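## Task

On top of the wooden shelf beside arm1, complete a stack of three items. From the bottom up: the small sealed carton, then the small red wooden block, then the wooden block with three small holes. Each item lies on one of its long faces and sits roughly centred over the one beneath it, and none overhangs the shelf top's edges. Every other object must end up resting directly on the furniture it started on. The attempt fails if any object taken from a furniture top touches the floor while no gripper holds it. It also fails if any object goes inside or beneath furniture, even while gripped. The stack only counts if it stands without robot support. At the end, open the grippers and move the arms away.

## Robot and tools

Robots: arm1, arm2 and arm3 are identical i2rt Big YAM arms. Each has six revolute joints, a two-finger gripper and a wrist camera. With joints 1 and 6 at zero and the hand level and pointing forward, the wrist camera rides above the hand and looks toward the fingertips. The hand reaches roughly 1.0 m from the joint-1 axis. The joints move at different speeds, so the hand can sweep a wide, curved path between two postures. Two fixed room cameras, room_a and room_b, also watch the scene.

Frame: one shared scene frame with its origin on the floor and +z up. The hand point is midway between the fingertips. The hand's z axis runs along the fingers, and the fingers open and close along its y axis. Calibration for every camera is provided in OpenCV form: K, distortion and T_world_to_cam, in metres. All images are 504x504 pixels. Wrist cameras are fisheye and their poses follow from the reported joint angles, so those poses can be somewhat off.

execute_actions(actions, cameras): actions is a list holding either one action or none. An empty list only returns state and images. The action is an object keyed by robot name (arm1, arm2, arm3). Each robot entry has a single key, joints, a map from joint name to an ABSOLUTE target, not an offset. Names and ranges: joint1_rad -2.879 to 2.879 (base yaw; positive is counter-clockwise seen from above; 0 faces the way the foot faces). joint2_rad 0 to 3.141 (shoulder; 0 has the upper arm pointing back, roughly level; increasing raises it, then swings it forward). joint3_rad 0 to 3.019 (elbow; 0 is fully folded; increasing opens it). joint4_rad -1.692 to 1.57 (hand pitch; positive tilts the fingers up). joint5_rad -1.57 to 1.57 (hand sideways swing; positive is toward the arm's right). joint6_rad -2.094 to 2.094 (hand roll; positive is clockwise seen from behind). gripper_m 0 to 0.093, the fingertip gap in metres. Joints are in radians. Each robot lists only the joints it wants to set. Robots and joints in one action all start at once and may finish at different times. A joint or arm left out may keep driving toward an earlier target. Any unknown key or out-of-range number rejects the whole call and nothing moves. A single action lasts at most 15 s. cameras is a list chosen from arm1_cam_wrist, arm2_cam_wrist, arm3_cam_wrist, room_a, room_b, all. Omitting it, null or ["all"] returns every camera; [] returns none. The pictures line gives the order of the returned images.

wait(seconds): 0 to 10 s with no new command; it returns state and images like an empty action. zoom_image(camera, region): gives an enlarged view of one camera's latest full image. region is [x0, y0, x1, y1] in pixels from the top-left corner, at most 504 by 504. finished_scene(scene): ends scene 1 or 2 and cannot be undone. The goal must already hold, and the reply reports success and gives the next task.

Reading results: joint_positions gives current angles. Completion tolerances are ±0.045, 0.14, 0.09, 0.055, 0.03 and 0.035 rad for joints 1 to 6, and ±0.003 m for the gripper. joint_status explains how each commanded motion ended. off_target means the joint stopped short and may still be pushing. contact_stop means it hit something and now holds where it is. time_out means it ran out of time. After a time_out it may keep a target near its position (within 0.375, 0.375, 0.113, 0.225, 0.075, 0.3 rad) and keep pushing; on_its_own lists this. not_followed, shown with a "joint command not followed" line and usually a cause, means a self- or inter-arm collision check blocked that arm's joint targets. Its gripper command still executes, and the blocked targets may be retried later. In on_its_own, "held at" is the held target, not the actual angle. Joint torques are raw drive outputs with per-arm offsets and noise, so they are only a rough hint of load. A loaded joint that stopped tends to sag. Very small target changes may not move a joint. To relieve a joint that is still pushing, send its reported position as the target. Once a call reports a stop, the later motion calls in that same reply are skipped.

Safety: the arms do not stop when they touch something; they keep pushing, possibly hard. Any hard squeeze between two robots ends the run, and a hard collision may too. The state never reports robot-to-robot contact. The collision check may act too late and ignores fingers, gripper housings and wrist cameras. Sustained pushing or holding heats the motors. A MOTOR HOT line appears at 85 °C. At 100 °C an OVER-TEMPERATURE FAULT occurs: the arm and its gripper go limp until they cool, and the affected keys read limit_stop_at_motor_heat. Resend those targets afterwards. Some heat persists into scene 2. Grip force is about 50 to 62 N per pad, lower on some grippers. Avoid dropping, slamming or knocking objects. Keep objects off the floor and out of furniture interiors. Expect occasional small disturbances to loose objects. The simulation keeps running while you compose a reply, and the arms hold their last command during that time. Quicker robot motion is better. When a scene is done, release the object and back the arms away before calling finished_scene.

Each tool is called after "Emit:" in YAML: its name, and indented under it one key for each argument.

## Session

Emit:
execute_actions:
  actions: []
  cameras: ["room_a","room_b"]

Scene clock: 0.00 s.
Joint torques (N m, as the arm reports them, + toward a larger angle): no reading
Motor temperatures (°C, as the motors report them): arm1=[22 22 26 22 21 20] | arm2=[22 24 24 21 20 23] | arm3=[21 22 26 24 20 23]
arm1.joint_positions: joint1_rad=+0.586 joint2_rad=+0.291 joint3_rad=+1.610 joint4_rad=-1.616 joint5_rad=+0.019 joint6_rad=+0.784 gripper_m=+0.095
arm1.joint_status: not commanded
arm1.hand: x=+0.4185 y=-0.9522 z=+1.3572 quat_wxyz=(-0.413, +0.032, -0.803, -0.429) (m; scene frame)
arm2.joint_positions: joint1_rad=-0.909 joint2_rad=+0.449 joint3_rad=+1.614 joint4_rad=-1.559 joint5_rad=+0.266 joint6_rad=+0.730 gripper_m=+0.095
arm2.joint_status: not commanded
arm2.hand: x=+0.1713 y=+0.0935 z=+1.4662 quat_wxyz=(-0.560, -0.424, -0.710, -0.046) (m; scene frame)
arm3.joint_positions: joint1_rad=+0.589 joint2_rad=+0.344 joint3_rad=+1.666 joint4_rad=-1.295 joint5_rad=-0.173 joint6_rad=+0.441 gripper_m=+0.095
arm3.joint_status: not commanded
arm3.hand: x=-0.5327 y=+0.8441 z=+1.5634 quat_wxyz=(-0.402, +0.355, -0.602, -0.591) (m; scene frame)
pictures: room_a, room_b
Images, in order (width x height): room_a 504x504, room_b 504x504.

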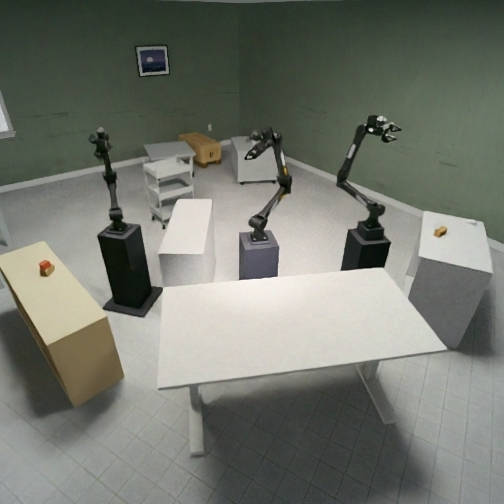

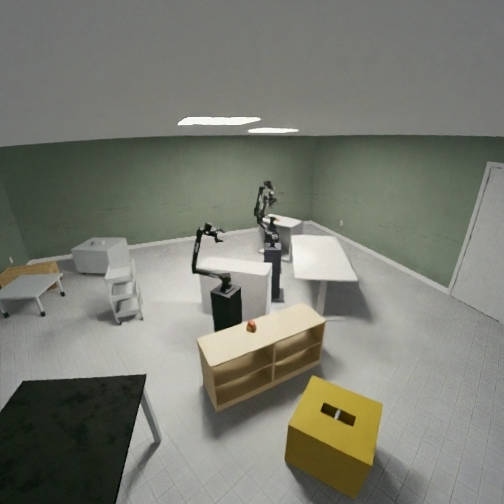

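Emit:
execute_actions:
  actions:
    - {"arm1":{"joints":{"joint1_rad":-0.8,"joint2_rad":1.5,"joint3_rad":1.55,"joint4_rad":-0.95,"joint5_rad":0,"joint6_rad":0}},"arm2":{"joints":{"joint1_rad":-2.1,"joint2_rad":1.5,"joint3_rad":1.55,"joint4_rad":-0.95,"joint5_rad":0,"joint6_rad":0}},"arm3":{"joints":{"joint1_rad":1.3,"joint2_rad":1.5,"joint3_rad":1.55,"joint4_rad":-0.93,"joint5_rad":0,"joint6_rad":0}}}
  cameras: ["arm1_cam_wrist","arm2_cam_wrist","arm3_cam_wrist"]

Scene clock: 3.23 s.
Joint torques (N m, as the arm reports them, + toward a larger angle): arm1=[  0.43 -12.73  10.1    1.31  -0.09  -0.16] | arm2=[  0.29 -14.98  11.94   1.93  -0.05  -0.13] | arm3=[ -0.45 -14.76   9.58   1.96  -0.08  -0.18]
Motor temperatures (°C, as the motors report them): arm1=[22 22 26 22 21 20] | arm2=[22 24 25 21 20 23] | arm3=[21 22 26 24 20 23]
arm1.joint_positions: joint1_rad=-0.807 joint2_rad=+1.503 joint3_rad=+1.537 joint4_rad=-0.967 joint5_rad=+0.000 joint6_rad=+0.016 gripper_m=+0.095
arm1.joint_status: all done
arm1.hand: x=+0.9252 y=-1.2549 z=+1.0907 quat_wxyz=(-0.309, -0.252, -0.913, +0.081) (m; scene frame)
arm2.joint_positions: joint1_rad=-2.107 joint2_rad=+1.516 joint3_rad=+1.525 joint4_rad=-0.964 joint5_rad=+0.000 joint6_rad=+0.015 gripper_m=+0.095
arm2.joint_status: all done
arm2.hand: x=+0.2174 y=-0.4284 z=+1.1664 quat_wxyz=(-0.237, -0.607, -0.734, +0.190) (m; scene frame)
arm3.joint_positions: joint1_rad=+1.307 joint2_rad=+1.517 joint3_rad=+1.534 joint4_rad=-0.942 joint5_rad=+0.001 joint6_rad=+0.016 gripper_m=+0.095
arm3.joint_status: all done
arm3.hand: x=-0.7886 y=+1.3423 z=+1.1858 quat_wxyz=(-0.160, +0.806, -0.499, -0.273) (m; scene frame)
pictures: arm1_cam_wrist, arm2_cam_wrist, arm3_cam_wrist
camera_calibration (this result's frames):
arm1_cam_wrist: T_world_to_cam=[[-0.509885, -0.860209, -0.00764203, -0.599227], [-0.860069, 0.509941, -0.0155383, 1.45795], [0.0172631, -0.00135005, -0.99985, 1.19225], [0, 0, 0, 1]] pos_world=[0.927822, -1.25732, 1.21014]
arm2_cam_wrist: T_world_to_cam=[[-0.981645, -0.190196, -0.0140851, 0.151006], [-0.190443, 0.981514, 0.0190077, 0.441284], [0.0102096, 0.0213412, -0.99972, 1.29474], [0, 0, 0, 1]] pos_world=[0.219056, -0.432037, 1.28812]
arm3_cam_wrist: T_world_to_cam=[[0.897532, 0.44053, -0.0192326, 0.140242], [0.440439, -0.897738, -0.00900121, 1.57127], [-0.0212312, -0.000391923, -0.999775, 1.29542], [0, 0, 0, 1]] pos_world=[-0.790416, 1.34931, 1.31197]
Images, in order (width x height): arm1_cam_wrist 504x504, arm2_cam_wrist 504x504, arm3_cam_wrist 504x504.

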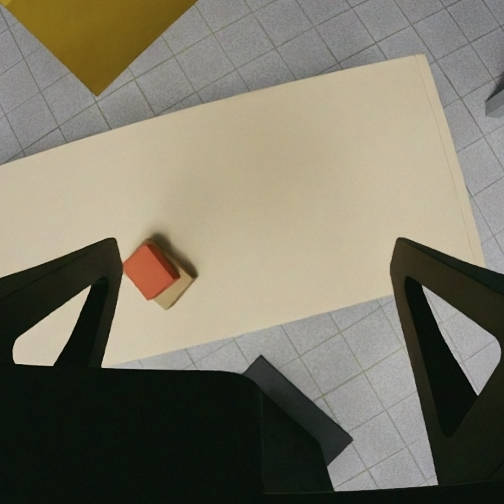

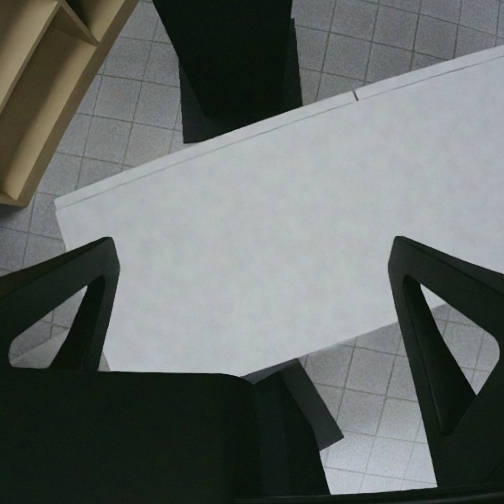

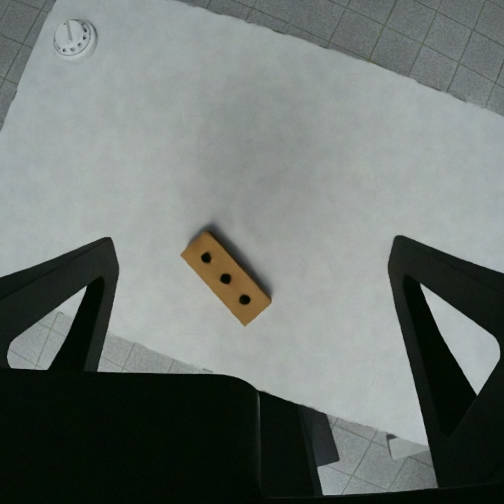

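Emit:
execute_actions:
  actions:
    - {"arm3":{"joints":{"joint1_rad":1.38,"joint2_rad":1.98,"joint3_rad":1.52,"joint4_rad":-1.09,"joint6_rad":-0.655}}}
  cameras: ["arm3_cam_wrist"]

Scene clock: 6.20 s.
Joint torques (N m, as the arm reports them, + toward a larger angle): arm1=[  0.31 -12.66  10.19   1.32  -0.08  -0.17] | arm2=[  0.24 -14.99  11.98   1.93  -0.05  -0.13] | arm3=[ -0.35 -20.86   7.86   0.2   -0.13  -0.16]
Motor temperatures (°C, as the motors report them): arm1=[22 23 27 22 21 20] | arm2=[22 25 26 21 20 23] | arm3=[21 23 27 24 20 23]
arm1.joint_positions: joint1_rad=-0.807 joint2_rad=+1.503 joint3_rad=+1.537 joint4_rad=-0.967 joint5_rad=+0.000 joint6_rad=+0.015 gripper_m=+0.095
arm1.joint_status: not commanded
arm1.hand: x=+0.9252 y=-1.2549 z=+1.0907 quat_wxyz=(-0.309, -0.252, -0.913, +0.081) (m; scene frame)
arm2.joint_positions: joint1_rad=-2.107 joint2_rad=+1.516 joint3_rad=+1.525 joint4_rad=-0.964 joint5_rad=+0.000 joint6_rad=+0.015 gripper_m=+0.095
arm2.joint_status: not commanded
arm2.hand: x=+0.2174 y=-0.4284 z=+1.1664 quat_wxyz=(-0.237, -0.607, -0.734, +0.190) (m; scene frame)
arm3.joint_positions: joint1_rad=+1.387 joint2_rad=+2.009 joint3_rad=+1.501 joint4_rad=-1.082 joint5_rad=+0.001 joint6_rad=-0.639 gripper_m=+0.095
arm3.joint_status: all done
arm3.hand: x=-0.8180 y=+1.2949 z=+0.8770 quat_wxyz=(+0.009, +0.983, -0.185, +0.005) (m; scene frame)
pictures: arm3_cam_wrist
camera_calibration (this result's frames):
arm3_cam_wrist: T_world_to_cam=[[0.372765, 0.927832, -0.0131617, -0.883995], [0.742975, -0.28994, 0.603261, 0.462365], [0.555909, -0.234654, -0.797435, 1.58399], [0, 0, 0, 1]] pos_world=[-0.894557, 1.32595, 0.97257]
Images, in order (width x height): arm3_cam_wrist 504x504.

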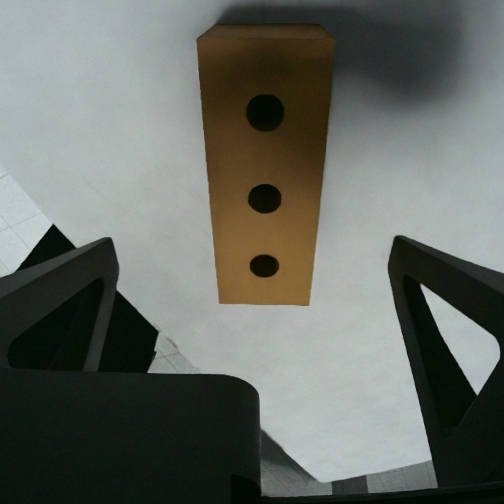

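Emit:
execute_actions:
  actions:
    - {"arm3":{"joints":{"joint2_rad":2.11,"joint4_rad":-0.94}}}
  cameras: []

Emit:
execute_actions:
  actions:
    - {"arm3":{"joints":{"gripper_m":0.02}}}
  cameras: ["arm3_cam_wrist"]

Scene clock: 8.63 s.
Joint torques (N m, as the arm reports them, + toward a larger angle): arm1=[  0.43 -12.77  10.17   1.31  -0.09  -0.17] | arm2=[  0.2  -14.94  11.97   1.92  -0.05  -0.13] | arm3=[ -0.42 -19.7    7.43   1.1   -0.13  -0.18]
Motor temperatures (°C, as the motors report them): arm1=[22 23 27 22 21 20] | arm2=[22 25 27 21 20 23] | arm3=[21 23 28 24 20 23]
arm1.joint_positions: joint1_rad=-0.807 joint2_rad=+1.503 joint3_rad=+1.537 joint4_rad=-0.967 joint5_rad=+0.000 joint6_rad=+0.015 gripper_m=+0.095
arm1.joint_status: not commanded
arm1.hand: x=+0.9252 y=-1.2549 z=+1.0907 quat_wxyz=(-0.309, -0.252, -0.913, +0.081) (m; scene frame)
arm2.joint_positions: joint1_rad=-2.107 joint2_rad=+1.516 joint3_rad=+1.525 joint4_rad=-0.964 joint5_rad=+0.000 joint6_rad=+0.015 gripper_m=+0.095
arm2.joint_status: not commanded
arm2.hand: x=+0.2174 y=-0.4284 z=+1.1664 quat_wxyz=(-0.237, -0.607, -0.734, +0.190) (m; scene frame)
arm3.joint_positions: joint1_rad=+1.387 joint2_rad=+2.123 joint3_rad=+1.501 joint4_rad=-0.953 joint5_rad=+0.001 joint6_rad=-0.640 gripper_m=+0.095
arm3.joint_status: all done
arm3.hand: x=-0.8261 y=+1.3069 z=+0.8126 quat_wxyz=(+0.004, +0.983, -0.184, +0.000) (m; scene frame)
pictures: none
No camera images: the call's "cameras" was empty. Leave "cameras" out to get every camera's image.

Scene clock: 9.30 s.
Joint torques (N m, as the arm reports them, + toward a larger angle): arm1=[  0.41 -12.63  10.19   1.33  -0.08  -0.16] | arm2=[  0.29 -15.02  11.99   1.91  -0.04  -0.13] | arm3=[ -0.34 -20.01   7.38   1.01  -0.12  -0.17]
Motor temperatures (°C, as the motors report them): arm1=[22 23 27 22 21 20] | arm2=[22 25 27 21 20 23] | arm3=[21 23 28 24 20 23]
arm1.joint_positions: joint1_rad=-0.807 joint2_rad=+1.503 joint3_rad=+1.537 joint4_rad=-0.967 joint5_rad=+0.000 joint6_rad=+0.015 gripper_m=+0.095
arm1.joint_status: not commanded
arm1.hand: x=+0.9252 y=-1.2549 z=+1.0907 quat_wxyz=(-0.309, -0.252, -0.913, +0.081) (m; scene frame)
arm2.joint_positions: joint1_rad=-2.107 joint2_rad=+1.516 joint3_rad=+1.525 joint4_rad=-0.964 joint5_rad=+0.000 joint6_rad=+0.015 gripper_m=+0.095
arm2.joint_status: not commanded
arm2.hand: x=+0.2174 y=-0.4284 z=+1.1664 quat_wxyz=(-0.237, -0.607, -0.734, +0.190) (m; scene frame)
arm3.joint_positions: joint1_rad=+1.386 joint2_rad=+2.123 joint3_rad=+1.501 joint4_rad=-0.951 joint5_rad=+0.001 joint6_rad=-0.641 gripper_m=+0.045
arm3.joint_status: gripper_m off_target (ended at +0.045, target +0.020)
arm3.hand: x=-0.8262 y=+1.3074 z=+0.8126 quat_wxyz=(+0.004, +0.983, -0.184, -0.001) (m; scene frame)
pictures: arm3_cam_wrist
camera_calibration (this result's frames):
arm3_cam_wrist: T_world_to_cam=[[0.371383, 0.928472, -0.00382765, -0.902981], [0.748806, -0.297075, 0.592483, 0.533856], [0.548967, -0.222904, -0.805574, 1.52566], [0, 0, 0, 1]] pos_world=[-0.901941, 1.33706, 0.909276]
Images, in order (width x height): arm3_cam_wrist 504x504.

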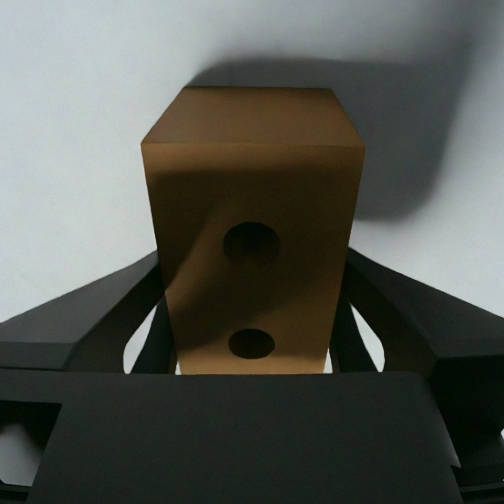

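Emit:
execute_actions:
  actions:
    - {"arm3":{"joints":{"joint2_rad":1.8,"joint3_rad":1.71,"joint4_rad":-1.45}}}
  cameras: []

Emit:
execute_actions:
  actions:
    - {"arm3":{"joints":{"joint1_rad":-0.79,"joint6_rad":0.67}},"arm2":{"joints":{"joint1_rad":-0.6,"joint3_rad":1.68,"joint4_rad":-1.6,"joint6_rad":-0.91}}}
  cameras: []

Emit:
execute_actions:
  actions:
    - {"arm3":{"joints":{"joint2_rad":2.25,"joint4_rad":-0.96}}}
  cameras: ["arm3_cam_wrist","room_a"]

Scene clock: 13.20 s.
Joint torques (N m, as the arm reports them, + toward a larger angle): arm1=[  0.39 -12.69  10.18   1.33  -0.08  -0.15] | arm2=[  0.24 -14.96  11.99   1.91  -0.05  -0.14] | arm3=[ -0.53 -17.78   9.33   0.12  -0.12  -0.17]
Motor temperatures (°C, as the motors report them): arm1=[22 23 28 22 21 20] | arm2=[22 25 28 21 20 23] | arm3=[21 24 29 24 20 23]
arm1.joint_positions: joint1_rad=-0.807 joint2_rad=+1.503 joint3_rad=+1.537 joint4_rad=-0.967 joint5_rad=+0.000 joint6_rad=+0.015 gripper_m=+0.095
arm1.joint_status: not commanded
arm1.hand: x=+0.9252 y=-1.2549 z=+1.0907 quat_wxyz=(-0.309, -0.252, -0.913, +0.081) (m; scene frame)
arm2.joint_positions: joint1_rad=-2.107 joint2_rad=+1.516 joint3_rad=+1.525 joint4_rad=-0.964 joint5_rad=+0.000 joint6_rad=+0.015 gripper_m=+0.095
arm2.joint_status: not commanded
arm2.hand: x=+0.2174 y=-0.4284 z=+1.1664 quat_wxyz=(-0.237, -0.607, -0.734, +0.190) (m; scene frame)
arm3.joint_positions: joint1_rad=+1.386 joint2_rad=+1.813 joint3_rad=+1.682 joint4_rad=-1.438 joint5_rad=+0.001 joint6_rad=-0.641 gripper_m=+0.045
arm3.joint_status: all done
arm3.hand: x=-0.8088 y=+1.2827 z=+1.0501 quat_wxyz=(+0.002, +0.983, -0.184, -0.003) (m; scene frame)
pictures: none
No camera images: the call's "cameras" was empty. Leave "cameras" out to get every camera's image.

Scene clock: 15.57 s.
Joint torques (N m, as the arm reports them, + toward a larger angle): arm1=[  0.42 -12.6   10.19   1.34  -0.08  -0.16] | arm2=[ -0.71 -13.66  12.19   0.33  -0.13  -0.13] | arm3=[ -0.08 -17.89   9.35   0.09  -0.05   0.16]
Motor temperatures (°C, as the motors report them): arm1=[22 23 28 22 21 20] | arm2=[22 25 29 21 20 23] | arm3=[21 24 29 24 20 23]
arm1.joint_positions: joint1_rad=-0.807 joint2_rad=+1.503 joint3_rad=+1.537 joint4_rad=-0.967 joint5_rad=+0.000 joint6_rad=+0.015 gripper_m=+0.095
arm1.joint_status: not commanded
arm1.hand: x=+0.9252 y=-1.2549 z=+1.0907 quat_wxyz=(-0.309, -0.252, -0.913, +0.081) (m; scene frame)
arm2.joint_positions: joint1_rad=-0.594 joint2_rad=+1.514 joint3_rad=+1.641 joint4_rad=-1.591 joint5_rad=+0.000 joint6_rad=-0.895 gripper_m=+0.095
arm2.joint_status: all done
arm2.hand: x=+0.5662 y=+0.2207 z=+1.1674 quat_wxyz=(-0.050, +0.497, -0.866, +0.020) (m; scene frame)
arm3.joint_positions: joint1_rad=-0.794 joint2_rad=+1.813 joint3_rad=+1.682 joint4_rad=-1.438 joint5_rad=+0.003 joint6_rad=+0.654 gripper_m=+0.045
arm3.joint_status: all done
arm3.hand: x=+0.0440 y=+0.7815 z=+1.0477 quat_wxyz=(+0.001, -0.345, -0.939, +0.004) (m; scene frame)
pictures: none
No camera images: the call's "cameras" was empty. Leave "cameras" out to get every camera's image.

Scene clock: 16.90 s.
Joint torques (N m, as the arm reports them, + toward a larger angle): arm1=[  0.43 -12.7   10.17   1.34  -0.08  -0.16] | arm2=[ -0.73 -13.76  12.17   0.33  -0.14  -0.12] | arm3=[ -0.1  -24.8    8.     0.97  -0.05   0.14]
Motor temperatures (°C, as the motors report them): arm1=[22 23 28 22 21 20] | arm2=[22 25 29 21 20 23] | arm3=[21 24 29 24 20 23]
arm1.joint_positions: joint1_rad=-0.807 joint2_rad=+1.503 joint3_rad=+1.537 joint4_rad=-0.967 joint5_rad=+0.000 joint6_rad=+0.015 gripper_m=+0.095
arm1.joint_status: not commanded
arm1.hand: x=+0.9252 y=-1.2549 z=+1.0907 quat_wxyz=(-0.309, -0.252, -0.913, +0.081) (m; scene frame)
arm2.joint_positions: joint1_rad=-0.594 joint2_rad=+1.514 joint3_rad=+1.641 joint4_rad=-1.591 joint5_rad=+0.000 joint6_rad=-0.895 gripper_m=+0.095
arm2.joint_status: not commanded
arm2.hand: x=+0.5662 y=+0.2207 z=+1.1674 quat_wxyz=(-0.050, +0.497, -0.866, +0.020) (m; scene frame)
arm3.joint_positions: joint1_rad=-0.793 joint2_rad=+2.295 joint3_rad=+1.682 joint4_rad=-0.972 joint5_rad=+0.002 joint6_rad=+0.656 gripper_m=+0.045
arm3.joint_status: all done
arm3.hand: x=+0.1173 y=+0.7767 z=+0.7651 quat_wxyz=(+0.008, -0.345, -0.938, +0.006) (m; scene frame)
pictures: arm3_cam_wrist, room_a
camera_calibration (this result's frames):
arm3_cam_wrist: T_world_to_cam=[[-0.65591, -0.754553, 0.0207958, 0.648058], [-0.594789, 0.533603, 0.601244, -0.796473], [-0.464767, 0.381993, -0.798795, 0.494999], [0, 0, 0, 1]] pos_world=[0.181393, 0.724908, 0.8608]
Images, in order (width x height): arm3_cam_wrist 504x504, room_a 504x504.

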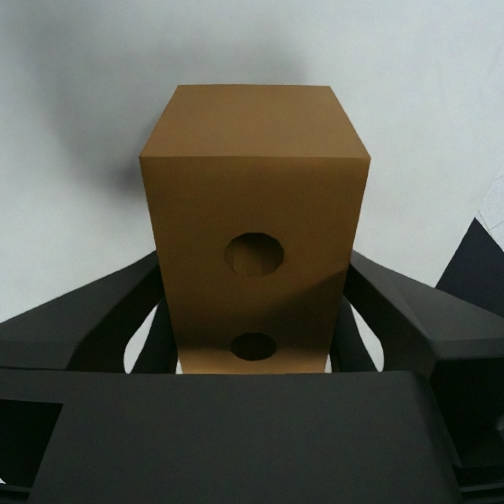

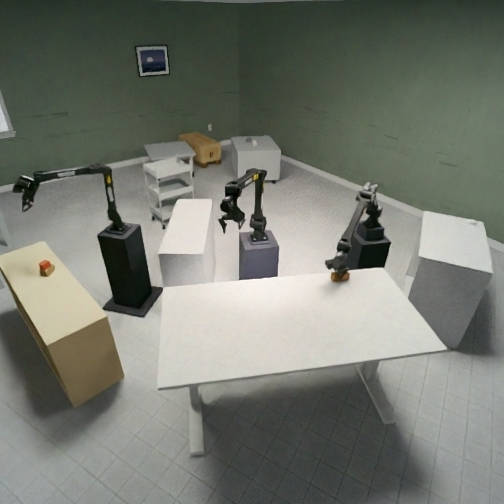

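Emit:
execute_actions:
  actions:
    - {"arm3":{"joints":{"joint2_rad":2.33,"joint4_rad":-0.93}}}
  cameras: ["arm3_cam_wrist"]

Scene clock: 18.33 s.
Joint torques (N m, as the arm reports them, + toward a larger angle): arm1=[  0.36 -12.64  10.19   1.34  -0.08  -0.16] | arm2=[ -0.77 -13.85  12.17   0.33  -0.14  -0.13] | arm3=[  0.15 -19.67   8.01   0.95   0.19   0.13]
Motor temperatures (°C, as the motors report them): arm1=[22 23 29 22 21 20] | arm2=[22 26 30 21 20 23] | arm3=[21 24 29 24 20 23]
arm1.joint_positions: joint1_rad=-0.807 joint2_rad=+1.503 joint3_rad=+1.537 joint4_rad=-0.967 joint5_rad=+0.000 joint6_rad=+0.015 gripper_m=+0.095
arm1.joint_status: not commanded
arm1.hand: x=+0.9252 y=-1.2549 z=+1.0907 quat_wxyz=(-0.309, -0.252, -0.913, +0.081) (m; scene frame)
arm2.joint_positions: joint1_rad=-0.594 joint2_rad=+1.514 joint3_rad=+1.641 joint4_rad=-1.591 joint5_rad=+0.000 joint6_rad=-0.895 gripper_m=+0.095
arm2.joint_status: not commanded
arm2.hand: x=+0.5662 y=+0.2207 z=+1.1674 quat_wxyz=(-0.050, +0.497, -0.866, +0.020) (m; scene frame)
arm3.joint_positions: joint1_rad=-0.794 joint2_rad=+2.315 joint3_rad=+1.682 joint4_rad=-0.942 joint5_rad=-0.004 joint6_rad=+0.656 gripper_m=+0.045
arm3.joint_status: all done
arm3.hand: x=+0.1198 y=+0.7772 z=+0.7524 quat_wxyz=(+0.004, -0.346, -0.938, +0.002) (m; scene frame)
pictures: arm3_cam_wrist
camera_calibration (this result's frames):
arm3_cam_wrist: T_world_to_cam=[[-0.656954, -0.753864, 0.0100428, 0.65796], [-0.599838, 0.530704, 0.598789, -0.782902], [-0.456735, 0.387352, -0.800844, 0.482253], [0, 0, 0, 1]] pos_world=[0.182897, 0.7247, 0.848395]
Images, in order (width x height): arm3_cam_wrist 504x504.

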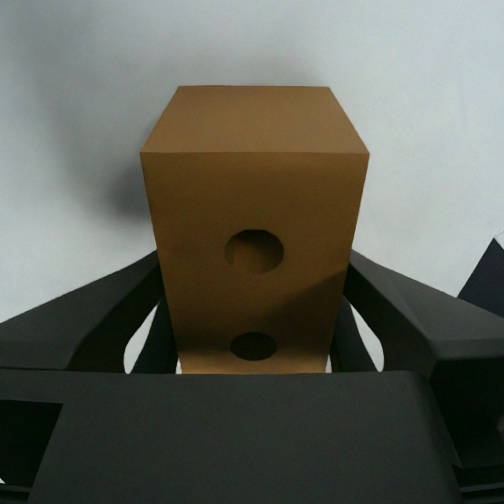

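Emit:
execute_actions:
  actions:
    - {"arm3":{"joints":{"joint2_rad":2.31,"gripper_m":0.093}}}
  cameras: []

Emit:
execute_actions:
  actions:
    - {"arm3":{"joints":{"joint2_rad":1.5,"joint4_rad":-1.6}}}
  cameras: []

Emit:
execute_actions:
  actions:
    - {"arm3":{"joints":{"joint1_rad":1.0}}}
  cameras: []

Emit:
execute_actions:
  actions:
    - {"arm2":{"joints":{"joint1_rad":0.8,"joint2_rad":2.16,"joint3_rad":1.71,"joint4_rad":-1.06,"joint6_rad":-0.86}}}
  cameras: ["arm2_cam_wrist"]

Scene clock: 21.03 s.
Joint torques (N m, as the arm reports them, + toward a larger angle): arm1=[  0.47 -12.74  10.16   1.27  -0.08  -0.17] | arm2=[ -0.79 -13.78  12.18   0.33  -0.14  -0.13] | arm3=[ -0.02 -21.8    8.06   0.95   0.14   0.13]
Motor temperatures (°C, as the motors report them): arm1=[22 23 29 22 21 20] | arm2=[22 26 30 21 20 23] | arm3=[21 25 30 24 20 23]
arm1.joint_positions: joint1_rad=-0.807 joint2_rad=+1.503 joint3_rad=+1.537 joint4_rad=-0.967 joint5_rad=+0.000 joint6_rad=+0.015 gripper_m=+0.095
arm1.joint_status: not commanded
arm1.hand: x=+0.9252 y=-1.2549 z=+1.0907 quat_wxyz=(-0.309, -0.252, -0.913, +0.081) (m; scene frame)
arm2.joint_positions: joint1_rad=-0.594 joint2_rad=+1.514 joint3_rad=+1.641 joint4_rad=-1.591 joint5_rad=+0.000 joint6_rad=-0.895 gripper_m=+0.095
arm2.joint_status: not commanded
arm2.hand: x=+0.5662 y=+0.2207 z=+1.1674 quat_wxyz=(-0.050, +0.497, -0.866, +0.020) (m; scene frame)
arm3.joint_positions: joint1_rad=-0.794 joint2_rad=+2.315 joint3_rad=+1.682 joint4_rad=-0.942 joint5_rad=-0.003 joint6_rad=+0.656 gripper_m=+0.093
arm3.joint_status: all done
arm3.hand: x=+0.1198 y=+0.7769 z=+0.7524 quat_wxyz=(+0.004, -0.346, -0.938, +0.002) (m; scene frame)
pictures: none
No camera images: the call's "cameras" was empty. Leave "cameras" out to get every camera's image.

Scene clock: 22.67 s.
Joint torques (N m, as the arm reports them, + toward a larger angle): arm1=[  0.4  -12.51  10.15   1.33  -0.08  -0.16] | arm2=[ -0.74 -13.79  12.16   0.33  -0.14  -0.12] | arm3=[  0.14 -12.16   9.3    0.44   0.13   0.12]
Motor temperatures (°C, as the motors report them): arm1=[22 23 29 22 21 20] | arm2=[22 26 31 21 20 23] | arm3=[21 25 30 24 20 23]
arm1.joint_positions: joint1_rad=-0.807 joint2_rad=+1.503 joint3_rad=+1.537 joint4_rad=-0.967 joint5_rad=+0.000 joint6_rad=+0.015 gripper_m=+0.095
arm1.joint_status: not commanded
arm1.hand: x=+0.9252 y=-1.2549 z=+1.0907 quat_wxyz=(-0.309, -0.252, -0.913, +0.081) (m; scene frame)
arm2.joint_positions: joint1_rad=-0.594 joint2_rad=+1.514 joint3_rad=+1.641 joint4_rad=-1.591 joint5_rad=+0.000 joint6_rad=-0.895 gripper_m=+0.095
arm2.joint_status: not commanded
arm2.hand: x=+0.5662 y=+0.2207 z=+1.1674 quat_wxyz=(-0.050, +0.497, -0.866, +0.020) (m; scene frame)
arm3.joint_positions: joint1_rad=-0.794 joint2_rad=+1.499 joint3_rad=+1.687 joint4_rad=-1.590 joint5_rad=-0.002 joint6_rad=+0.656 gripper_m=+0.093
arm3.joint_status: all done
arm3.hand: x=-0.0340 y=+0.7868 z=+1.2043 quat_wxyz=(-0.079, -0.344, -0.935, -0.023) (m; scene frame)
pictures: none
No camera images: the call's "cameras" was empty. Leave "cameras" out to get every camera's image.

Scene clock: 24.63 s.
Joint torques (N m, as the arm reports them, + toward a larger angle): arm1=[  0.42 -12.73  10.18   1.3   -0.08  -0.17] | arm2=[ -0.76 -13.78  12.17   0.33  -0.14  -0.13] | arm3=[ -0.38 -12.91   9.22   0.44   0.04   0.12]
Motor temperatures (°C, as the motors report them): arm1=[22 23 29 22 21 20] | arm2=[22 26 31 21 20 23] | arm3=[21 25 30 24 20 23]
arm1.joint_positions: joint1_rad=-0.807 joint2_rad=+1.503 joint3_rad=+1.537 joint4_rad=-0.967 joint5_rad=+0.000 joint6_rad=+0.015 gripper_m=+0.095
arm1.joint_status: not commanded
arm1.hand: x=+0.9252 y=-1.2549 z=+1.0907 quat_wxyz=(-0.309, -0.252, -0.913, +0.081) (m; scene frame)
arm2.joint_positions: joint1_rad=-0.594 joint2_rad=+1.514 joint3_rad=+1.641 joint4_rad=-1.591 joint5_rad=+0.000 joint6_rad=-0.895 gripper_m=+0.095
arm2.joint_status: not commanded
arm2.hand: x=+0.5662 y=+0.2207 z=+1.1674 quat_wxyz=(-0.050, +0.497, -0.866, +0.020) (m; scene frame)
arm3.joint_positions: joint1_rad=+1.007 joint2_rad=+1.509 joint3_rad=+1.687 joint4_rad=-1.590 joint5_rad=-0.001 joint6_rad=+0.656 gripper_m=+0.093
arm3.joint_status: all done
arm3.hand: x=-0.5984 y=+1.2838 z=+1.2001 quat_wxyz=(-0.025, +0.519, -0.851, -0.073) (m; scene frame)
pictures: none
No camera images: the call's "cameras" was empty. Leave "cameras" out to get every camera's image.

Scene clock: 26.60 s.
Joint torques (N m, as the arm reports them, + toward a larger angle): arm1=[  0.42 -12.69  10.16   1.33  -0.08  -0.16] | arm2=[ -0.05 -22.2    8.81   0.58  -0.05   0.08] | arm3=[ -0.51 -13.05   9.27   0.43   0.05   0.12]
Motor temperatures (°C, as the motors report them): arm1=[22 23 29 22 21 20] | arm2=[22 26 31 21 20 23] | arm3=[21 25 30 24 20 23]
arm1.joint_positions: joint1_rad=-0.807 joint2_rad=+1.503 joint3_rad=+1.537 joint4_rad=-0.967 joint5_rad=+0.000 joint6_rad=+0.015 gripper_m=+0.095
arm1.joint_status: not commanded
arm1.hand: x=+0.9252 y=-1.2549 z=+1.0907 quat_wxyz=(-0.309, -0.252, -0.913, +0.081) (m; scene frame)
arm2.joint_positions: joint1_rad=+0.800 joint2_rad=+2.181 joint3_rad=+1.699 joint4_rad=-1.061 joint5_rad=-0.002 joint6_rad=-0.872 gripper_m=+0.095
arm2.joint_status: all done
arm2.hand: x=+0.1183 y=+0.7912 z=+0.8296 quat_wxyz=(-0.012, +0.934, -0.357, -0.005) (m; scene frame)
arm3.joint_positions: joint1_rad=+1.007 joint2_rad=+1.509 joint3_rad=+1.687 joint4_rad=-1.590 joint5_rad=-0.001 joint6_rad=+0.656 gripper_m=+0.093
arm3.joint_status: not commanded
arm3.hand: x=-0.5984 y=+1.2838 z=+1.2001 quat_wxyz=(-0.025, +0.519, -0.851, -0.073) (m; scene frame)
pictures: arm2_cam_wrist
camera_calibration (this result's frames):
arm2_cam_wrist: T_world_to_cam=[[0.66949, 0.742675, 0.0147367, -0.676388], [0.60048, -0.552773, 0.577811, -0.111424], [0.437271, -0.377989, -0.816038, 1.04612], [0, 0, 0, 1]] pos_world=[0.0623046, 0.836167, 0.928024]
Images, in order (width x height): arm2_cam_wrist 504x504.

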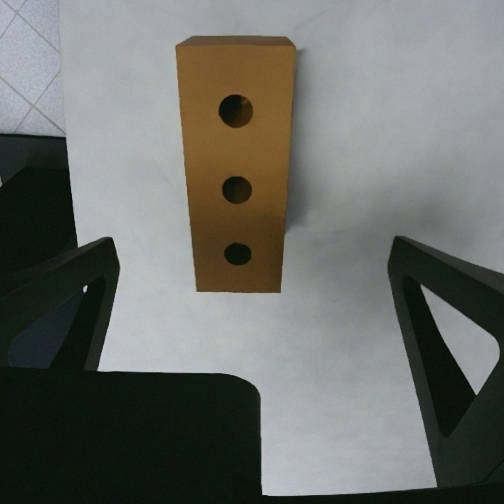

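Emit:
execute_actions:
  actions:
    - {"arm2":{"joints":{"joint2_rad":2.295,"joint4_rad":-0.97}}}
  cameras: []

Emit:
execute_actions:
  actions:
    - {"arm2":{"joints":{"gripper_m":0.02}}}
  cameras: ["arm2_cam_wrist"]

Scene clock: 28.90 s.
Joint torques (N m, as the arm reports them, + toward a larger angle): arm1=[  0.3  -12.68  10.16   1.33  -0.08  -0.16] | arm2=[ -0.25 -21.41   8.16   0.79  -0.05   0.07] | arm3=[ -0.46 -13.06   9.26   0.44   0.04   0.12]
Motor temperatures (°C, as the motors report them): arm1=[22 24 29 22 21 20] | arm2=[22 26 31 21 20 23] | arm3=[21 24 31 24 20 23]
arm1.joint_positions: joint1_rad=-0.807 joint2_rad=+1.503 joint3_rad=+1.537 joint4_rad=-0.967 joint5_rad=+0.000 joint6_rad=+0.015 gripper_m=+0.095
arm1.joint_status: not commanded
arm1.hand: x=+0.9252 y=-1.2549 z=+1.0907 quat_wxyz=(-0.309, -0.252, -0.913, +0.081) (m; scene frame)
arm2.joint_positions: joint1_rad=+0.800 joint2_rad=+2.300 joint3_rad=+1.699 joint4_rad=-0.979 joint5_rad=-0.002 joint6_rad=-0.872 gripper_m=+0.095
arm2.joint_status: all done
arm2.hand: x=+0.1182 y=+0.7890 z=+0.7561 quat_wxyz=(+0.005, +0.934, -0.357, +0.001) (m; scene frame)
arm3.joint_positions: joint1_rad=+1.007 joint2_rad=+1.509 joint3_rad=+1.687 joint4_rad=-1.590 joint5_rad=-0.001 joint6_rad=+0.656 gripper_m=+0.093
arm3.joint_status: not commanded
arm3.hand: x=-0.5984 y=+1.2838 z=+1.2001 quat_wxyz=(-0.025, +0.519, -0.851, -0.073) (m; scene frame)
pictures: none
No camera images: the call's "cameras" was empty. Leave "cameras" out to get every camera's image.

Scene clock: 29.57 s.
Joint torques (N m, as the arm reports them, + toward a larger angle): arm1=[  0.41 -12.71  10.2    1.33  -0.08  -0.16] | arm2=[ -0.21 -21.3    8.16   0.73  -0.11   0.07] | arm3=[ -0.49 -13.12   9.25   0.45   0.04   0.13]
Motor temperatures (°C, as the motors report them): arm1=[22 24 29 22 21 20] | arm2=[22 27 30 21 20 23] | arm3=[21 24 31 24 20 23]
arm1.joint_positions: joint1_rad=-0.807 joint2_rad=+1.503 joint3_rad=+1.537 joint4_rad=-0.967 joint5_rad=+0.000 joint6_rad=+0.015 gripper_m=+0.095
arm1.joint_status: not commanded
arm1.hand: x=+0.9252 y=-1.2549 z=+1.0907 quat_wxyz=(-0.309, -0.252, -0.913, +0.081) (m; scene frame)
arm2.joint_positions: joint1_rad=+0.800 joint2_rad=+2.300 joint3_rad=+1.699 joint4_rad=-0.977 joint5_rad=-0.001 joint6_rad=-0.871 gripper_m=+0.045
arm2.joint_status: gripper_m off_target (ended at +0.045, target +0.020)
arm2.hand: x=+0.1184 y=+0.7895 z=+0.7561 quat_wxyz=(+0.004, +0.934, -0.358, +0.001) (m; scene frame)
arm3.joint_positions: joint1_rad=+1.007 joint2_rad=+1.509 joint3_rad=+1.687 joint4_rad=-1.590 joint5_rad=-0.001 joint6_rad=+0.656 gripper_m=+0.093
arm3.joint_status: not commanded
arm3.hand: x=-0.5984 y=+1.2838 z=+1.2001 quat_wxyz=(-0.025, +0.519, -0.851, -0.073) (m; scene frame)
pictures: arm2_cam_wrist
camera_calibration (this result's frames):
arm2_cam_wrist: T_world_to_cam=[[0.670067, 0.742219, -0.0110271, -0.654362], [0.600035, -0.53284, 0.596691, -0.0999231], [0.437, -0.406439, -0.802396, 0.99757], [0, 0, 0, 1]] pos_world=[0.0624858, 0.837889, 0.852853]
Images, in order (width x height): arm2_cam_wrist 504x504.

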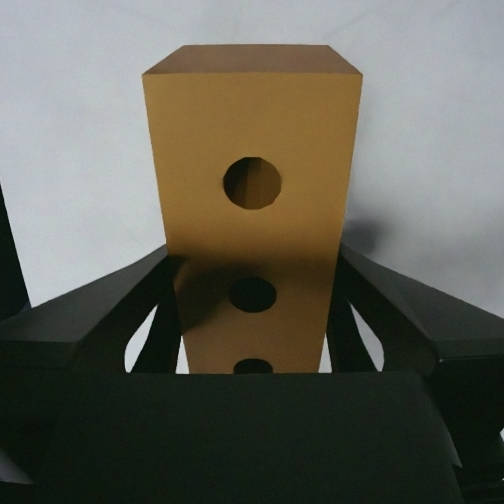

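Emit:
execute_actions:
  actions:
    - {"arm2":{"joints":{"joint2_rad":1.7,"joint3_rad":1.6,"joint4_rad":-1.45}}}
  cameras: []

Emit:
execute_actions:
  actions:
    - {"arm2":{"joints":{"joint1_rad":-2.1,"joint3_rad":1.51,"joint6_rad":0}}}
  cameras: []

Emit:
execute_actions:
  actions:
    - {"arm2":{"joints":{"joint2_rad":2.06,"joint4_rad":-0.99}}}
  cameras: ["arm2_cam_wrist","room_a"]

Emit:
zoom_image:
  camera: "room_a"
  region: [130, 170, 250, 270]

Scene clock: 34.70 s.
Joint torques (N m, as the arm reports them, + toward a larger angle): arm1=[  0.42 -12.86  10.21   1.33  -0.07  -0.17] | arm2=[ -0.28 -15.38  10.55   0.26  -0.11   0.07] | arm3=[ -0.45 -13.07   9.29   0.46   0.04   0.12]
Motor temperatures (°C, as the motors report them): arm1=[22 24 30 22 21 20] | arm2=[22 27 30 21 20 23] | arm3=[21 24 31 24 20 23]
arm1.joint_positions: joint1_rad=-0.807 joint2_rad=+1.503 joint3_rad=+1.537 joint4_rad=-0.967 joint5_rad=+0.000 joint6_rad=+0.015 gripper_m=+0.095
arm1.joint_status: not commanded
arm1.hand: x=+0.9252 y=-1.2549 z=+1.0907 quat_wxyz=(-0.309, -0.252, -0.913, +0.081) (m; scene frame)
arm2.joint_positions: joint1_rad=+0.800 joint2_rad=+1.702 joint3_rad=+1.579 joint4_rad=-1.443 joint5_rad=-0.001 joint6_rad=-0.871 gripper_m=+0.045
arm2.joint_status: all done
arm2.hand: x=+0.1146 y=+0.6709 z=+1.0551 quat_wxyz=(-0.002, +0.934, -0.358, -0.001) (m; scene frame)
arm3.joint_positions: joint1_rad=+1.007 joint2_rad=+1.509 joint3_rad=+1.687 joint4_rad=-1.590 joint5_rad=-0.001 joint6_rad=+0.656 gripper_m=+0.093
arm3.joint_status: not commanded
arm3.hand: x=-0.5984 y=+1.2838 z=+1.2001 quat_wxyz=(-0.025, +0.519, -0.851, -0.073) (m; scene frame)
pictures: none
No camera images: the call's "cameras" was empty. Leave "cameras" out to get every camera's image.

Scene clock: 37.23 s.
Joint torques (N m, as the arm reports them, + toward a larger angle): arm1=[  0.23 -12.69  10.18   1.33  -0.09  -0.16] | arm2=[  0.29 -15.38   9.77   0.13  -0.13   0.08] | arm3=[ -0.35 -13.08   9.26   0.41   0.04   0.12]
Motor temperatures (°C, as the motors report them): arm1=[22 24 30 22 21 20] | arm2=[22 27 30 21 20 23] | arm3=[21 24 32 24 20 23]
arm1.joint_positions: joint1_rad=-0.807 joint2_rad=+1.503 joint3_rad=+1.537 joint4_rad=-0.967 joint5_rad=+0.000 joint6_rad=+0.015 gripper_m=+0.095
arm1.joint_status: not commanded
arm1.hand: x=+0.9252 y=-1.2549 z=+1.0907 quat_wxyz=(-0.309, -0.252, -0.913, +0.081) (m; scene frame)
arm2.joint_positions: joint1_rad=-2.108 joint2_rad=+1.705 joint3_rad=+1.495 joint4_rad=-1.443 joint5_rad=+0.001 joint6_rad=-0.013 gripper_m=+0.045
arm2.joint_status: all done
arm2.hand: x=+0.1963 y=-0.3312 z=+1.0238 quat_wxyz=(+0.032, -0.627, -0.778, -0.025) (m; scene frame)
arm3.joint_positions: joint1_rad=+1.007 joint2_rad=+1.509 joint3_rad=+1.687 joint4_rad=-1.590 joint5_rad=-0.001 joint6_rad=+0.656 gripper_m=+0.093
arm3.joint_status: not commanded
arm3.hand: x=-0.5984 y=+1.2838 z=+1.2001 quat_wxyz=(-0.025, +0.519, -0.851, -0.073) (m; scene frame)
pictures: none
No camera images: the call's "cameras" was empty. Leave "cameras" out to get every camera's image.

Scene clock: 38.47 s.
Joint torques (N m, as the arm reports them, + toward a larger angle): arm1=[  0.28 -12.59  10.16   1.34  -0.09  -0.16] | arm2=[  0.37 -21.35   9.37   0.81  -0.13   0.09] | arm3=[ -0.55 -13.03   9.27   0.45   0.04   0.12]
Motor temperatures (°C, as the motors report them): arm1=[22 24 30 22 21 20] | arm2=[22 27 30 21 20 23] | arm3=[21 24 32 24 20 23]
arm1.joint_positions: joint1_rad=-0.807 joint2_rad=+1.503 joint3_rad=+1.537 joint4_rad=-0.967 joint5_rad=+0.000 joint6_rad=+0.015 gripper_m=+0.095
arm1.joint_status: not commanded
arm1.hand: x=+0.9252 y=-1.2549 z=+1.0907 quat_wxyz=(-0.309, -0.252, -0.913, +0.081) (m; scene frame)
arm2.joint_positions: joint1_rad=-2.108 joint2_rad=+2.092 joint3_rad=+1.484 joint4_rad=-1.000 joint5_rad=+0.001 joint6_rad=-0.013 gripper_m=+0.045
arm2.joint_status: all done
arm2.hand: x=+0.2125 y=-0.4101 z=+0.8126 quat_wxyz=(+0.014, -0.627, -0.779, -0.011) (m; scene frame)
arm3.joint_positions: joint1_rad=+1.007 joint2_rad=+1.509 joint3_rad=+1.687 joint4_rad=-1.590 joint5_rad=-0.001 joint6_rad=+0.656 gripper_m=+0.093
arm3.joint_status: not commanded
arm3.hand: x=-0.5984 y=+1.2838 z=+1.2001 quat_wxyz=(-0.025, +0.519, -0.851, -0.073) (m; scene frame)
pictures: arm2_cam_wrist, room_a
camera_calibration (this result's frames):
arm2_cam_wrist: T_world_to_cam=[[-0.9776, -0.210446, -0.00330111, 0.126708], [-0.166791, 0.765051, 0.621995, -0.154664], [-0.128371, 0.608613, -0.783014, 1.03488], [0, 0, 0, 1]] pos_world=[0.230923, -0.484853, 0.906947]
Images, in order (width x height): arm2_cam_wrist 504x504, room_a 504x504.

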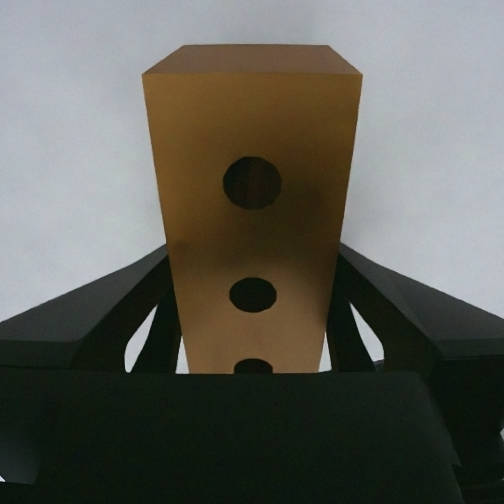

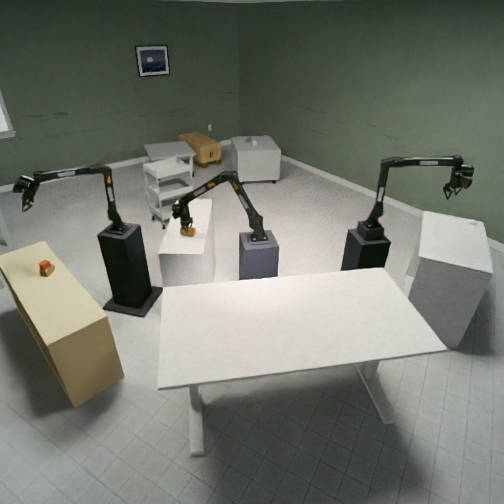

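Region (130, 170, 250, 270) of room_a's 504x504 image, scaled by 4.200, with more detail than that image has.

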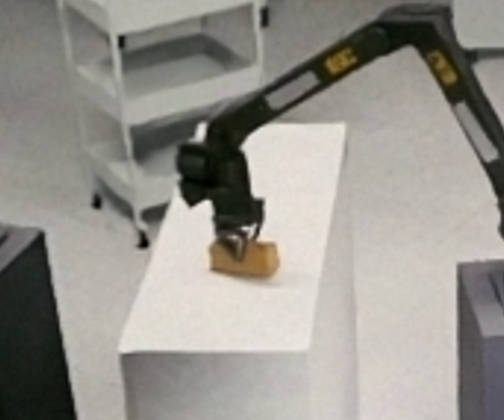

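Emit:
execute_actions:
  actions:
    - {"arm2":{"joints":{"joint2_rad":2.145,"joint4_rad":-0.93}}}
  cameras: ["room_a"]

Emit:
zoom_image:
  camera: "room_a"
  region: [130, 170, 250, 270]

Scene clock: 40.20 s.
Joint torques (N m, as the arm reports them, + toward a larger angle): arm1=[  0.39 -12.56  10.18   1.34  -0.08  -0.16] | arm2=[  0.35 -16.97   9.16   0.79  -0.13   0.09] | arm3=[ -0.4  -13.1    9.29   0.49   0.04   0.12]
Motor temperatures (°C, as the motors report them): arm1=[22 24 30 22 21 20] | arm2=[22 27 30 21 20 23] | arm3=[21 24 32 24 20 23]
arm1.joint_positions: joint1_rad=-0.807 joint2_rad=+1.503 joint3_rad=+1.537 joint4_rad=-0.967 joint5_rad=+0.000 joint6_rad=+0.015 gripper_m=+0.095
arm1.joint_status: not commanded
arm1.hand: x=+0.9252 y=-1.2549 z=+1.0907 quat_wxyz=(-0.309, -0.252, -0.913, +0.081) (m; scene frame)
arm2.joint_positions: joint1_rad=-2.108 joint2_rad=+2.120 joint3_rad=+1.484 joint4_rad=-0.938 joint5_rad=+0.002 joint6_rad=-0.013 gripper_m=+0.045
arm2.joint_status: all done
arm2.hand: x=+0.2147 y=-0.4204 z=+0.7968 quat_wxyz=(+0.001, -0.627, -0.779, +0.000) (m; scene frame)
arm3.joint_positions: joint1_rad=+1.007 joint2_rad=+1.509 joint3_rad=+1.687 joint4_rad=-1.590 joint5_rad=-0.001 joint6_rad=+0.656 gripper_m=+0.093
arm3.joint_status: not commanded
arm3.hand: x=-0.5984 y=+1.2838 z=+1.2001 quat_wxyz=(-0.025, +0.519, -0.851, -0.073) (m; scene frame)
pictures: room_a
Images, in order (width x height): room_a 504x504.

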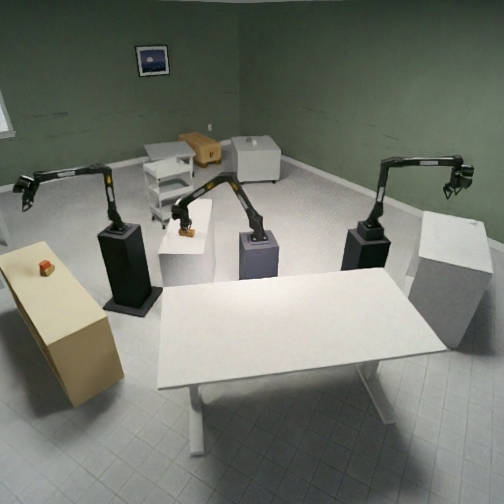

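Region (130, 170, 250, 270) of room_a's 504x504 image, scaled by 4.200, with more detail than that image has.

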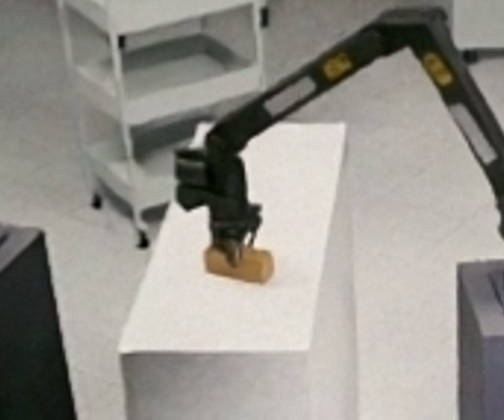

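Emit:
execute_actions:
  actions:
    - {"arm2":{"joints":{"joint2_rad":2.12,"gripper_m":0.093}},"arm1":{"joints":{"joint1_rad":0.3,"joint4_rad":-1.5,"joint6_rad":0.14}}}
  cameras: []

Emit:
execute_actions:
  actions:
    - {"arm2":{"joints":{"joint2_rad":1.3,"joint4_rad":-1.6}}}
  cameras: []

Emit:
execute_actions:
  actions:
    - {"arm2":{"joints":{"joint1_rad":0}}}
  cameras: []

Emit:
execute_actions:
  actions:
    - {"arm1":{"joints":{"joint1_rad":1.64,"joint2_rad":1.93,"joint3_rad":1.71,"joint4_rad":-1.3}}}
  cameras: ["arm1_cam_wrist"]

Scene clock: 44.53 s.
Joint torques (N m, as the arm reports them, + toward a larger angle): arm1=[ -0.11 -11.95   9.46  -0.39  -0.06   0.17] | arm2=[  0.37 -18.89   9.13   0.81  -0.13   0.08] | arm3=[ -0.51 -13.1    9.3    0.44   0.05   0.11]
Motor temperatures (°C, as the motors report them): arm1=[22 24 30 22 21 20] | arm2=[22 27 30 21 20 23] | arm3=[21 24 32 24 20 23]
arm1.joint_positions: joint1_rad=+0.298 joint2_rad=+1.503 joint3_rad=+1.537 joint4_rad=-1.485 joint5_rad=+0.000 joint6_rad=+0.125 gripper_m=+0.095
arm1.joint_status: all done
arm1.hand: x=+0.8101 y=-0.6983 z=+1.0388 quat_wxyz=(-0.060, +0.226, -0.972, -0.016) (m; scene frame)
arm2.joint_positions: joint1_rad=-2.108 joint2_rad=+2.120 joint3_rad=+1.484 joint4_rad=-0.938 joint5_rad=+0.002 joint6_rad=-0.012 gripper_m=+0.093
arm2.joint_status: all done
arm2.hand: x=+0.2147 y=-0.4204 z=+0.7968 quat_wxyz=(+0.001, -0.627, -0.779, +0.000) (m; scene frame)
arm3.joint_positions: joint1_rad=+1.007 joint2_rad=+1.509 joint3_rad=+1.687 joint4_rad=-1.590 joint5_rad=-0.001 joint6_rad=+0.656 gripper_m=+0.093
arm3.joint_status: not commanded
arm3.hand: x=-0.5984 y=+1.2838 z=+1.2001 quat_wxyz=(-0.025, +0.519, -0.851, -0.073) (m; scene frame)
pictures: none
No camera images: the call's "cameras" was empty. Leave "cameras" out to get every camera's image.

Scene clock: 46.10 s.
Joint torques (N m, as the arm reports them, + toward a larger angle): arm1=[ -0.23 -11.99   9.46  -0.39  -0.08   0.19] | arm2=[ 0.31 -8.32 10.6   0.53 -0.13  0.08] | arm3=[ -0.56 -13.08   9.27   0.44   0.04   0.12]
Motor temperatures (°C, as the motors report them): arm1=[22 24 30 22 21 20] | arm2=[22 27 30 21 20 23] | arm3=[21 24 32 24 20 23]
arm1.joint_positions: joint1_rad=+0.298 joint2_rad=+1.503 joint3_rad=+1.537 joint4_rad=-1.485 joint5_rad=+0.000 joint6_rad=+0.125 gripper_m=+0.095
arm1.joint_status: not commanded
arm1.hand: x=+0.8101 y=-0.6983 z=+1.0388 quat_wxyz=(-0.060, +0.226, -0.972, -0.016) (m; scene frame)
arm2.joint_positions: joint1_rad=-2.108 joint2_rad=+1.288 joint3_rad=+1.491 joint4_rad=-1.592 joint5_rad=+0.002 joint6_rad=-0.012 gripper_m=+0.093
arm2.joint_status: all done
arm2.hand: x=+0.1776 y=-0.2395 z=+1.1997 quat_wxyz=(-0.070, -0.625, -0.775, +0.059) (m; scene frame)
arm3.joint_positions: joint1_rad=+1.007 joint2_rad=+1.509 joint3_rad=+1.687 joint4_rad=-1.590 joint5_rad=-0.001 joint6_rad=+0.656 gripper_m=+0.093
arm3.joint_status: not commanded
arm3.hand: x=-0.5984 y=+1.2838 z=+1.2001 quat_wxyz=(-0.025, +0.519, -0.851, -0.073) (m; scene frame)
pictures: none
No camera images: the call's "cameras" was empty. Leave "cameras" out to get every camera's image.

Scene clock: 48.13 s.
Joint torques (N m, as the arm reports them, + toward a larger angle): arm1=[ -0.08 -11.99   9.46  -0.42  -0.08   0.19] | arm2=[-0.5  -9.61 10.65  0.53 -0.11  0.08] | arm3=[ -0.33 -12.98   9.28   0.44   0.04   0.12]
Motor temperatures (°C, as the motors report them): arm1=[22 24 30 22 21 20] | arm2=[22 27 30 21 20 23] | arm3=[21 24 32 24 20 23]
arm1.joint_positions: joint1_rad=+0.298 joint2_rad=+1.503 joint3_rad=+1.537 joint4_rad=-1.485 joint5_rad=+0.000 joint6_rad=+0.125 gripper_m=+0.095
arm1.joint_status: not commanded
arm1.hand: x=+0.8101 y=-0.6983 z=+1.0388 quat_wxyz=(-0.060, +0.226, -0.972, -0.016) (m; scene frame)
arm2.joint_positions: joint1_rad=+0.002 joint2_rad=+1.301 joint3_rad=+1.491 joint4_rad=-1.592 joint5_rad=+0.001 joint6_rad=-0.012 gripper_m=+0.093
arm2.joint_status: all done
arm2.hand: x=+0.3952 y=+0.4237 z=+1.1944 quat_wxyz=(-0.079, +0.367, -0.927, -0.029) (m; scene frame)
arm3.joint_positions: joint1_rad=+1.007 joint2_rad=+1.509 joint3_rad=+1.687 joint4_rad=-1.590 joint5_rad=-0.001 joint6_rad=+0.656 gripper_m=+0.093
arm3.joint_status: not commanded
arm3.hand: x=-0.5984 y=+1.2838 z=+1.2001 quat_wxyz=(-0.025, +0.519, -0.851, -0.073) (m; scene frame)
pictures: none
No camera images: the call's "cameras" was empty. Leave "cameras" out to get every camera's image.

Scene clock: 49.80 s.
Joint torques (N m, as the arm reports them, + toward a larger angle): arm1=[ -0.62 -19.29   8.78  -0.11  -0.01   0.16] | arm2=[-0.45 -9.63 10.65  0.52 -0.1   0.08] | arm3=[ -0.53 -12.98   9.29   0.46   0.04   0.12]
Motor temperatures (°C, as the motors report them): arm1=[22 24 30 22 21 20] | arm2=[22 27 31 21 20 23] | arm3=[21 24 33 24 20 23]
arm1.joint_positions: joint1_rad=+1.644 joint2_rad=+1.956 joint3_rad=+1.698 joint4_rad=-1.301 joint5_rad=-0.001 joint6_rad=+0.127 gripper_m=+0.095
arm1.joint_status: all done
arm1.hand: x=+0.2059 y=-0.3987 z=+0.8612 quat_wxyz=(-0.002, +0.783, -0.622, +0.001) (m; scene frame)
arm2.joint_positions: joint1_rad=+0.002 joint2_rad=+1.301 joint3_rad=+1.491 joint4_rad=-1.592 joint5_rad=+0.001 joint6_rad=-0.012 gripper_m=+0.093
arm2.joint_status: not commanded
arm2.hand: x=+0.3952 y=+0.4237 z=+1.1944 quat_wxyz=(-0.079, +0.367, -0.927, -0.029) (m; scene frame)
arm3.joint_positions: joint1_rad=+1.007 joint2_rad=+1.509 joint3_rad=+1.687 joint4_rad=-1.590 joint5_rad=-0.001 joint6_rad=+0.656 gripper_m=+0.093
arm3.joint_status: not commanded
arm3.hand: x=-0.5984 y=+1.2838 z=+1.2001 quat_wxyz=(-0.025, +0.519, -0.851, -0.073) (m; scene frame)
pictures: arm1_cam_wrist
camera_calibration (this result's frames):
arm1_cam_wrist: T_world_to_cam=[[0.973603, 0.228185, 0.00532812, -0.113971], [0.180814, -0.785311, 0.592108, -0.854932], [0.139294, -0.575515, -0.805841, 0.555293], [0, 0, 0, 1]] pos_world=[0.188197, -0.325802, 0.954298]
Images, in order (width x height): arm1_cam_wrist 504x504.

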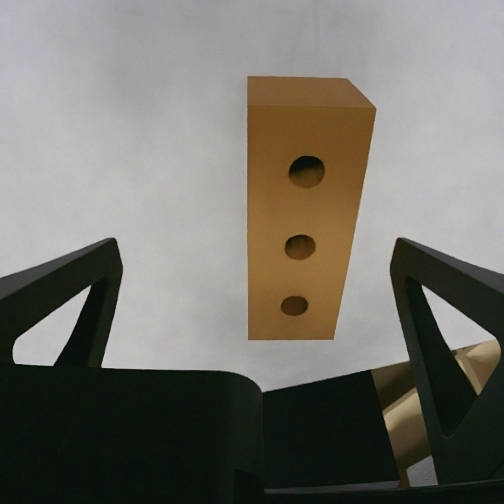

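Emit:
execute_actions:
  actions:
    - {"arm1":{"joints":{"joint1_rad":1.615}}}
  cameras: []

Emit:
execute_actions:
  actions:
    - {"arm1":{"joints":{"joint2_rad":1.955,"joint3_rad":1.52,"joint4_rad":-1.12}}}
  cameras: ["arm1_cam_wrist"]

Scene clock: 51.67 s.
Joint torques (N m, as the arm reports them, + toward a larger angle): arm1=[ -1.14 -19.18   8.8   -0.11  -0.02   0.16] | arm2=[-0.49 -9.68 10.66  0.52 -0.1   0.08] | arm3=[ -0.39 -12.9    9.27   0.43   0.04   0.12]
Motor temperatures (°C, as the motors report them): arm1=[22 24 30 22 21 20] | arm2=[22 27 31 21 20 23] | arm3=[21 24 33 24 20 23]
arm1.joint_positions: joint1_rad=+1.625 joint2_rad=+1.956 joint3_rad=+1.698 joint4_rad=-1.301 joint5_rad=-0.001 joint6_rad=+0.127 gripper_m=+0.095
arm1.joint_status: all done
arm1.hand: x=+0.2167 y=-0.3948 z=+0.8613 quat_wxyz=(-0.003, +0.777, -0.629, +0.001) (m; scene frame)
arm2.joint_positions: joint1_rad=+0.002 joint2_rad=+1.301 joint3_rad=+1.491 joint4_rad=-1.592 joint5_rad=+0.001 joint6_rad=-0.012 gripper_m=+0.093
arm2.joint_status: not commanded
arm2.hand: x=+0.3952 y=+0.4237 z=+1.1944 quat_wxyz=(-0.079, +0.367, -0.927, -0.029) (m; scene frame)
arm3.joint_positions: joint1_rad=+1.007 joint2_rad=+1.509 joint3_rad=+1.687 joint4_rad=-1.590 joint5_rad=-0.001 joint6_rad=+0.656 gripper_m=+0.093
arm3.joint_status: not commanded
arm3.hand: x=-0.5984 y=+1.2838 z=+1.2001 quat_wxyz=(-0.025, +0.519, -0.851, -0.073) (m; scene frame)
pictures: none
No camera images: the call's "cameras" was empty. Leave "cameras" out to get every camera's image.

Scene clock: 52.63 s.
Joint torques (N m, as the arm reports them, + toward a larger angle): arm1=[ -1.23 -16.66   7.43   0.22  -0.01   0.17] | arm2=[-0.43 -9.62 10.65  0.51 -0.1   0.08] | arm3=[ -0.47 -12.92   9.29   0.42   0.04   0.12]
Motor temperatures (°C, as the motors report them): arm1=[22 24 30 22 21 20] | arm2=[22 27 31 21 20 23] | arm3=[21 24 33 24 20 23]
arm1.joint_positions: joint1_rad=+1.625 joint2_rad=+1.954 joint3_rad=+1.520 joint4_rad=-1.135 joint5_rad=-0.001 joint6_rad=+0.127 gripper_m=+0.095
arm1.joint_status: all done
arm1.hand: x=+0.2259 y=-0.4197 z=+0.7989 quat_wxyz=(+0.000, +0.777, -0.629, +0.005) (m; scene frame)
arm2.joint_positions: joint1_rad=+0.002 joint2_rad=+1.301 joint3_rad=+1.491 joint4_rad=-1.592 joint5_rad=+0.001 joint6_rad=-0.012 gripper_m=+0.093
arm2.joint_status: not commanded
arm2.hand: x=+0.3952 y=+0.4237 z=+1.1944 quat_wxyz=(-0.079, +0.367, -0.927, -0.029) (m; scene frame)
arm3.joint_positions: joint1_rad=+1.007 joint2_rad=+1.509 joint3_rad=+1.687 joint4_rad=-1.590 joint5_rad=-0.001 joint6_rad=+0.656 gripper_m=+0.093
arm3.joint_status: not commanded
arm3.hand: x=-0.5984 y=+1.2838 z=+1.2001 quat_wxyz=(-0.025, +0.519, -0.851, -0.073) (m; scene frame)
pictures: arm1_cam_wrist
camera_calibration (this result's frames):
arm1_cam_wrist: T_world_to_cam=[[0.977772, 0.209564, 0.00671358, -0.13813], [0.163783, -0.783381, 0.599575, -0.83944], [0.130908, -0.585148, -0.800291, 0.483655], [0, 0, 0, 1]] pos_world=[0.209231, -0.345644, 0.891299]
Images, in order (width x height): arm1_cam_wrist 504x504.

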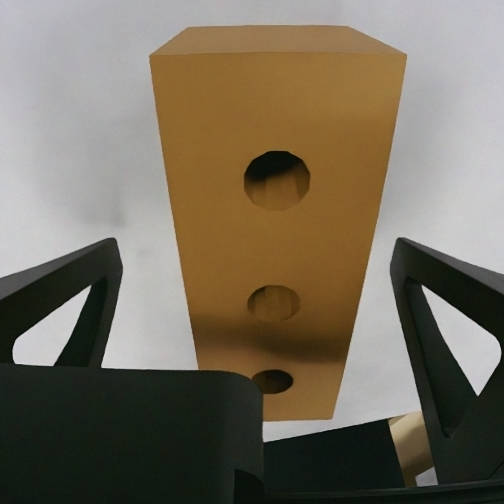

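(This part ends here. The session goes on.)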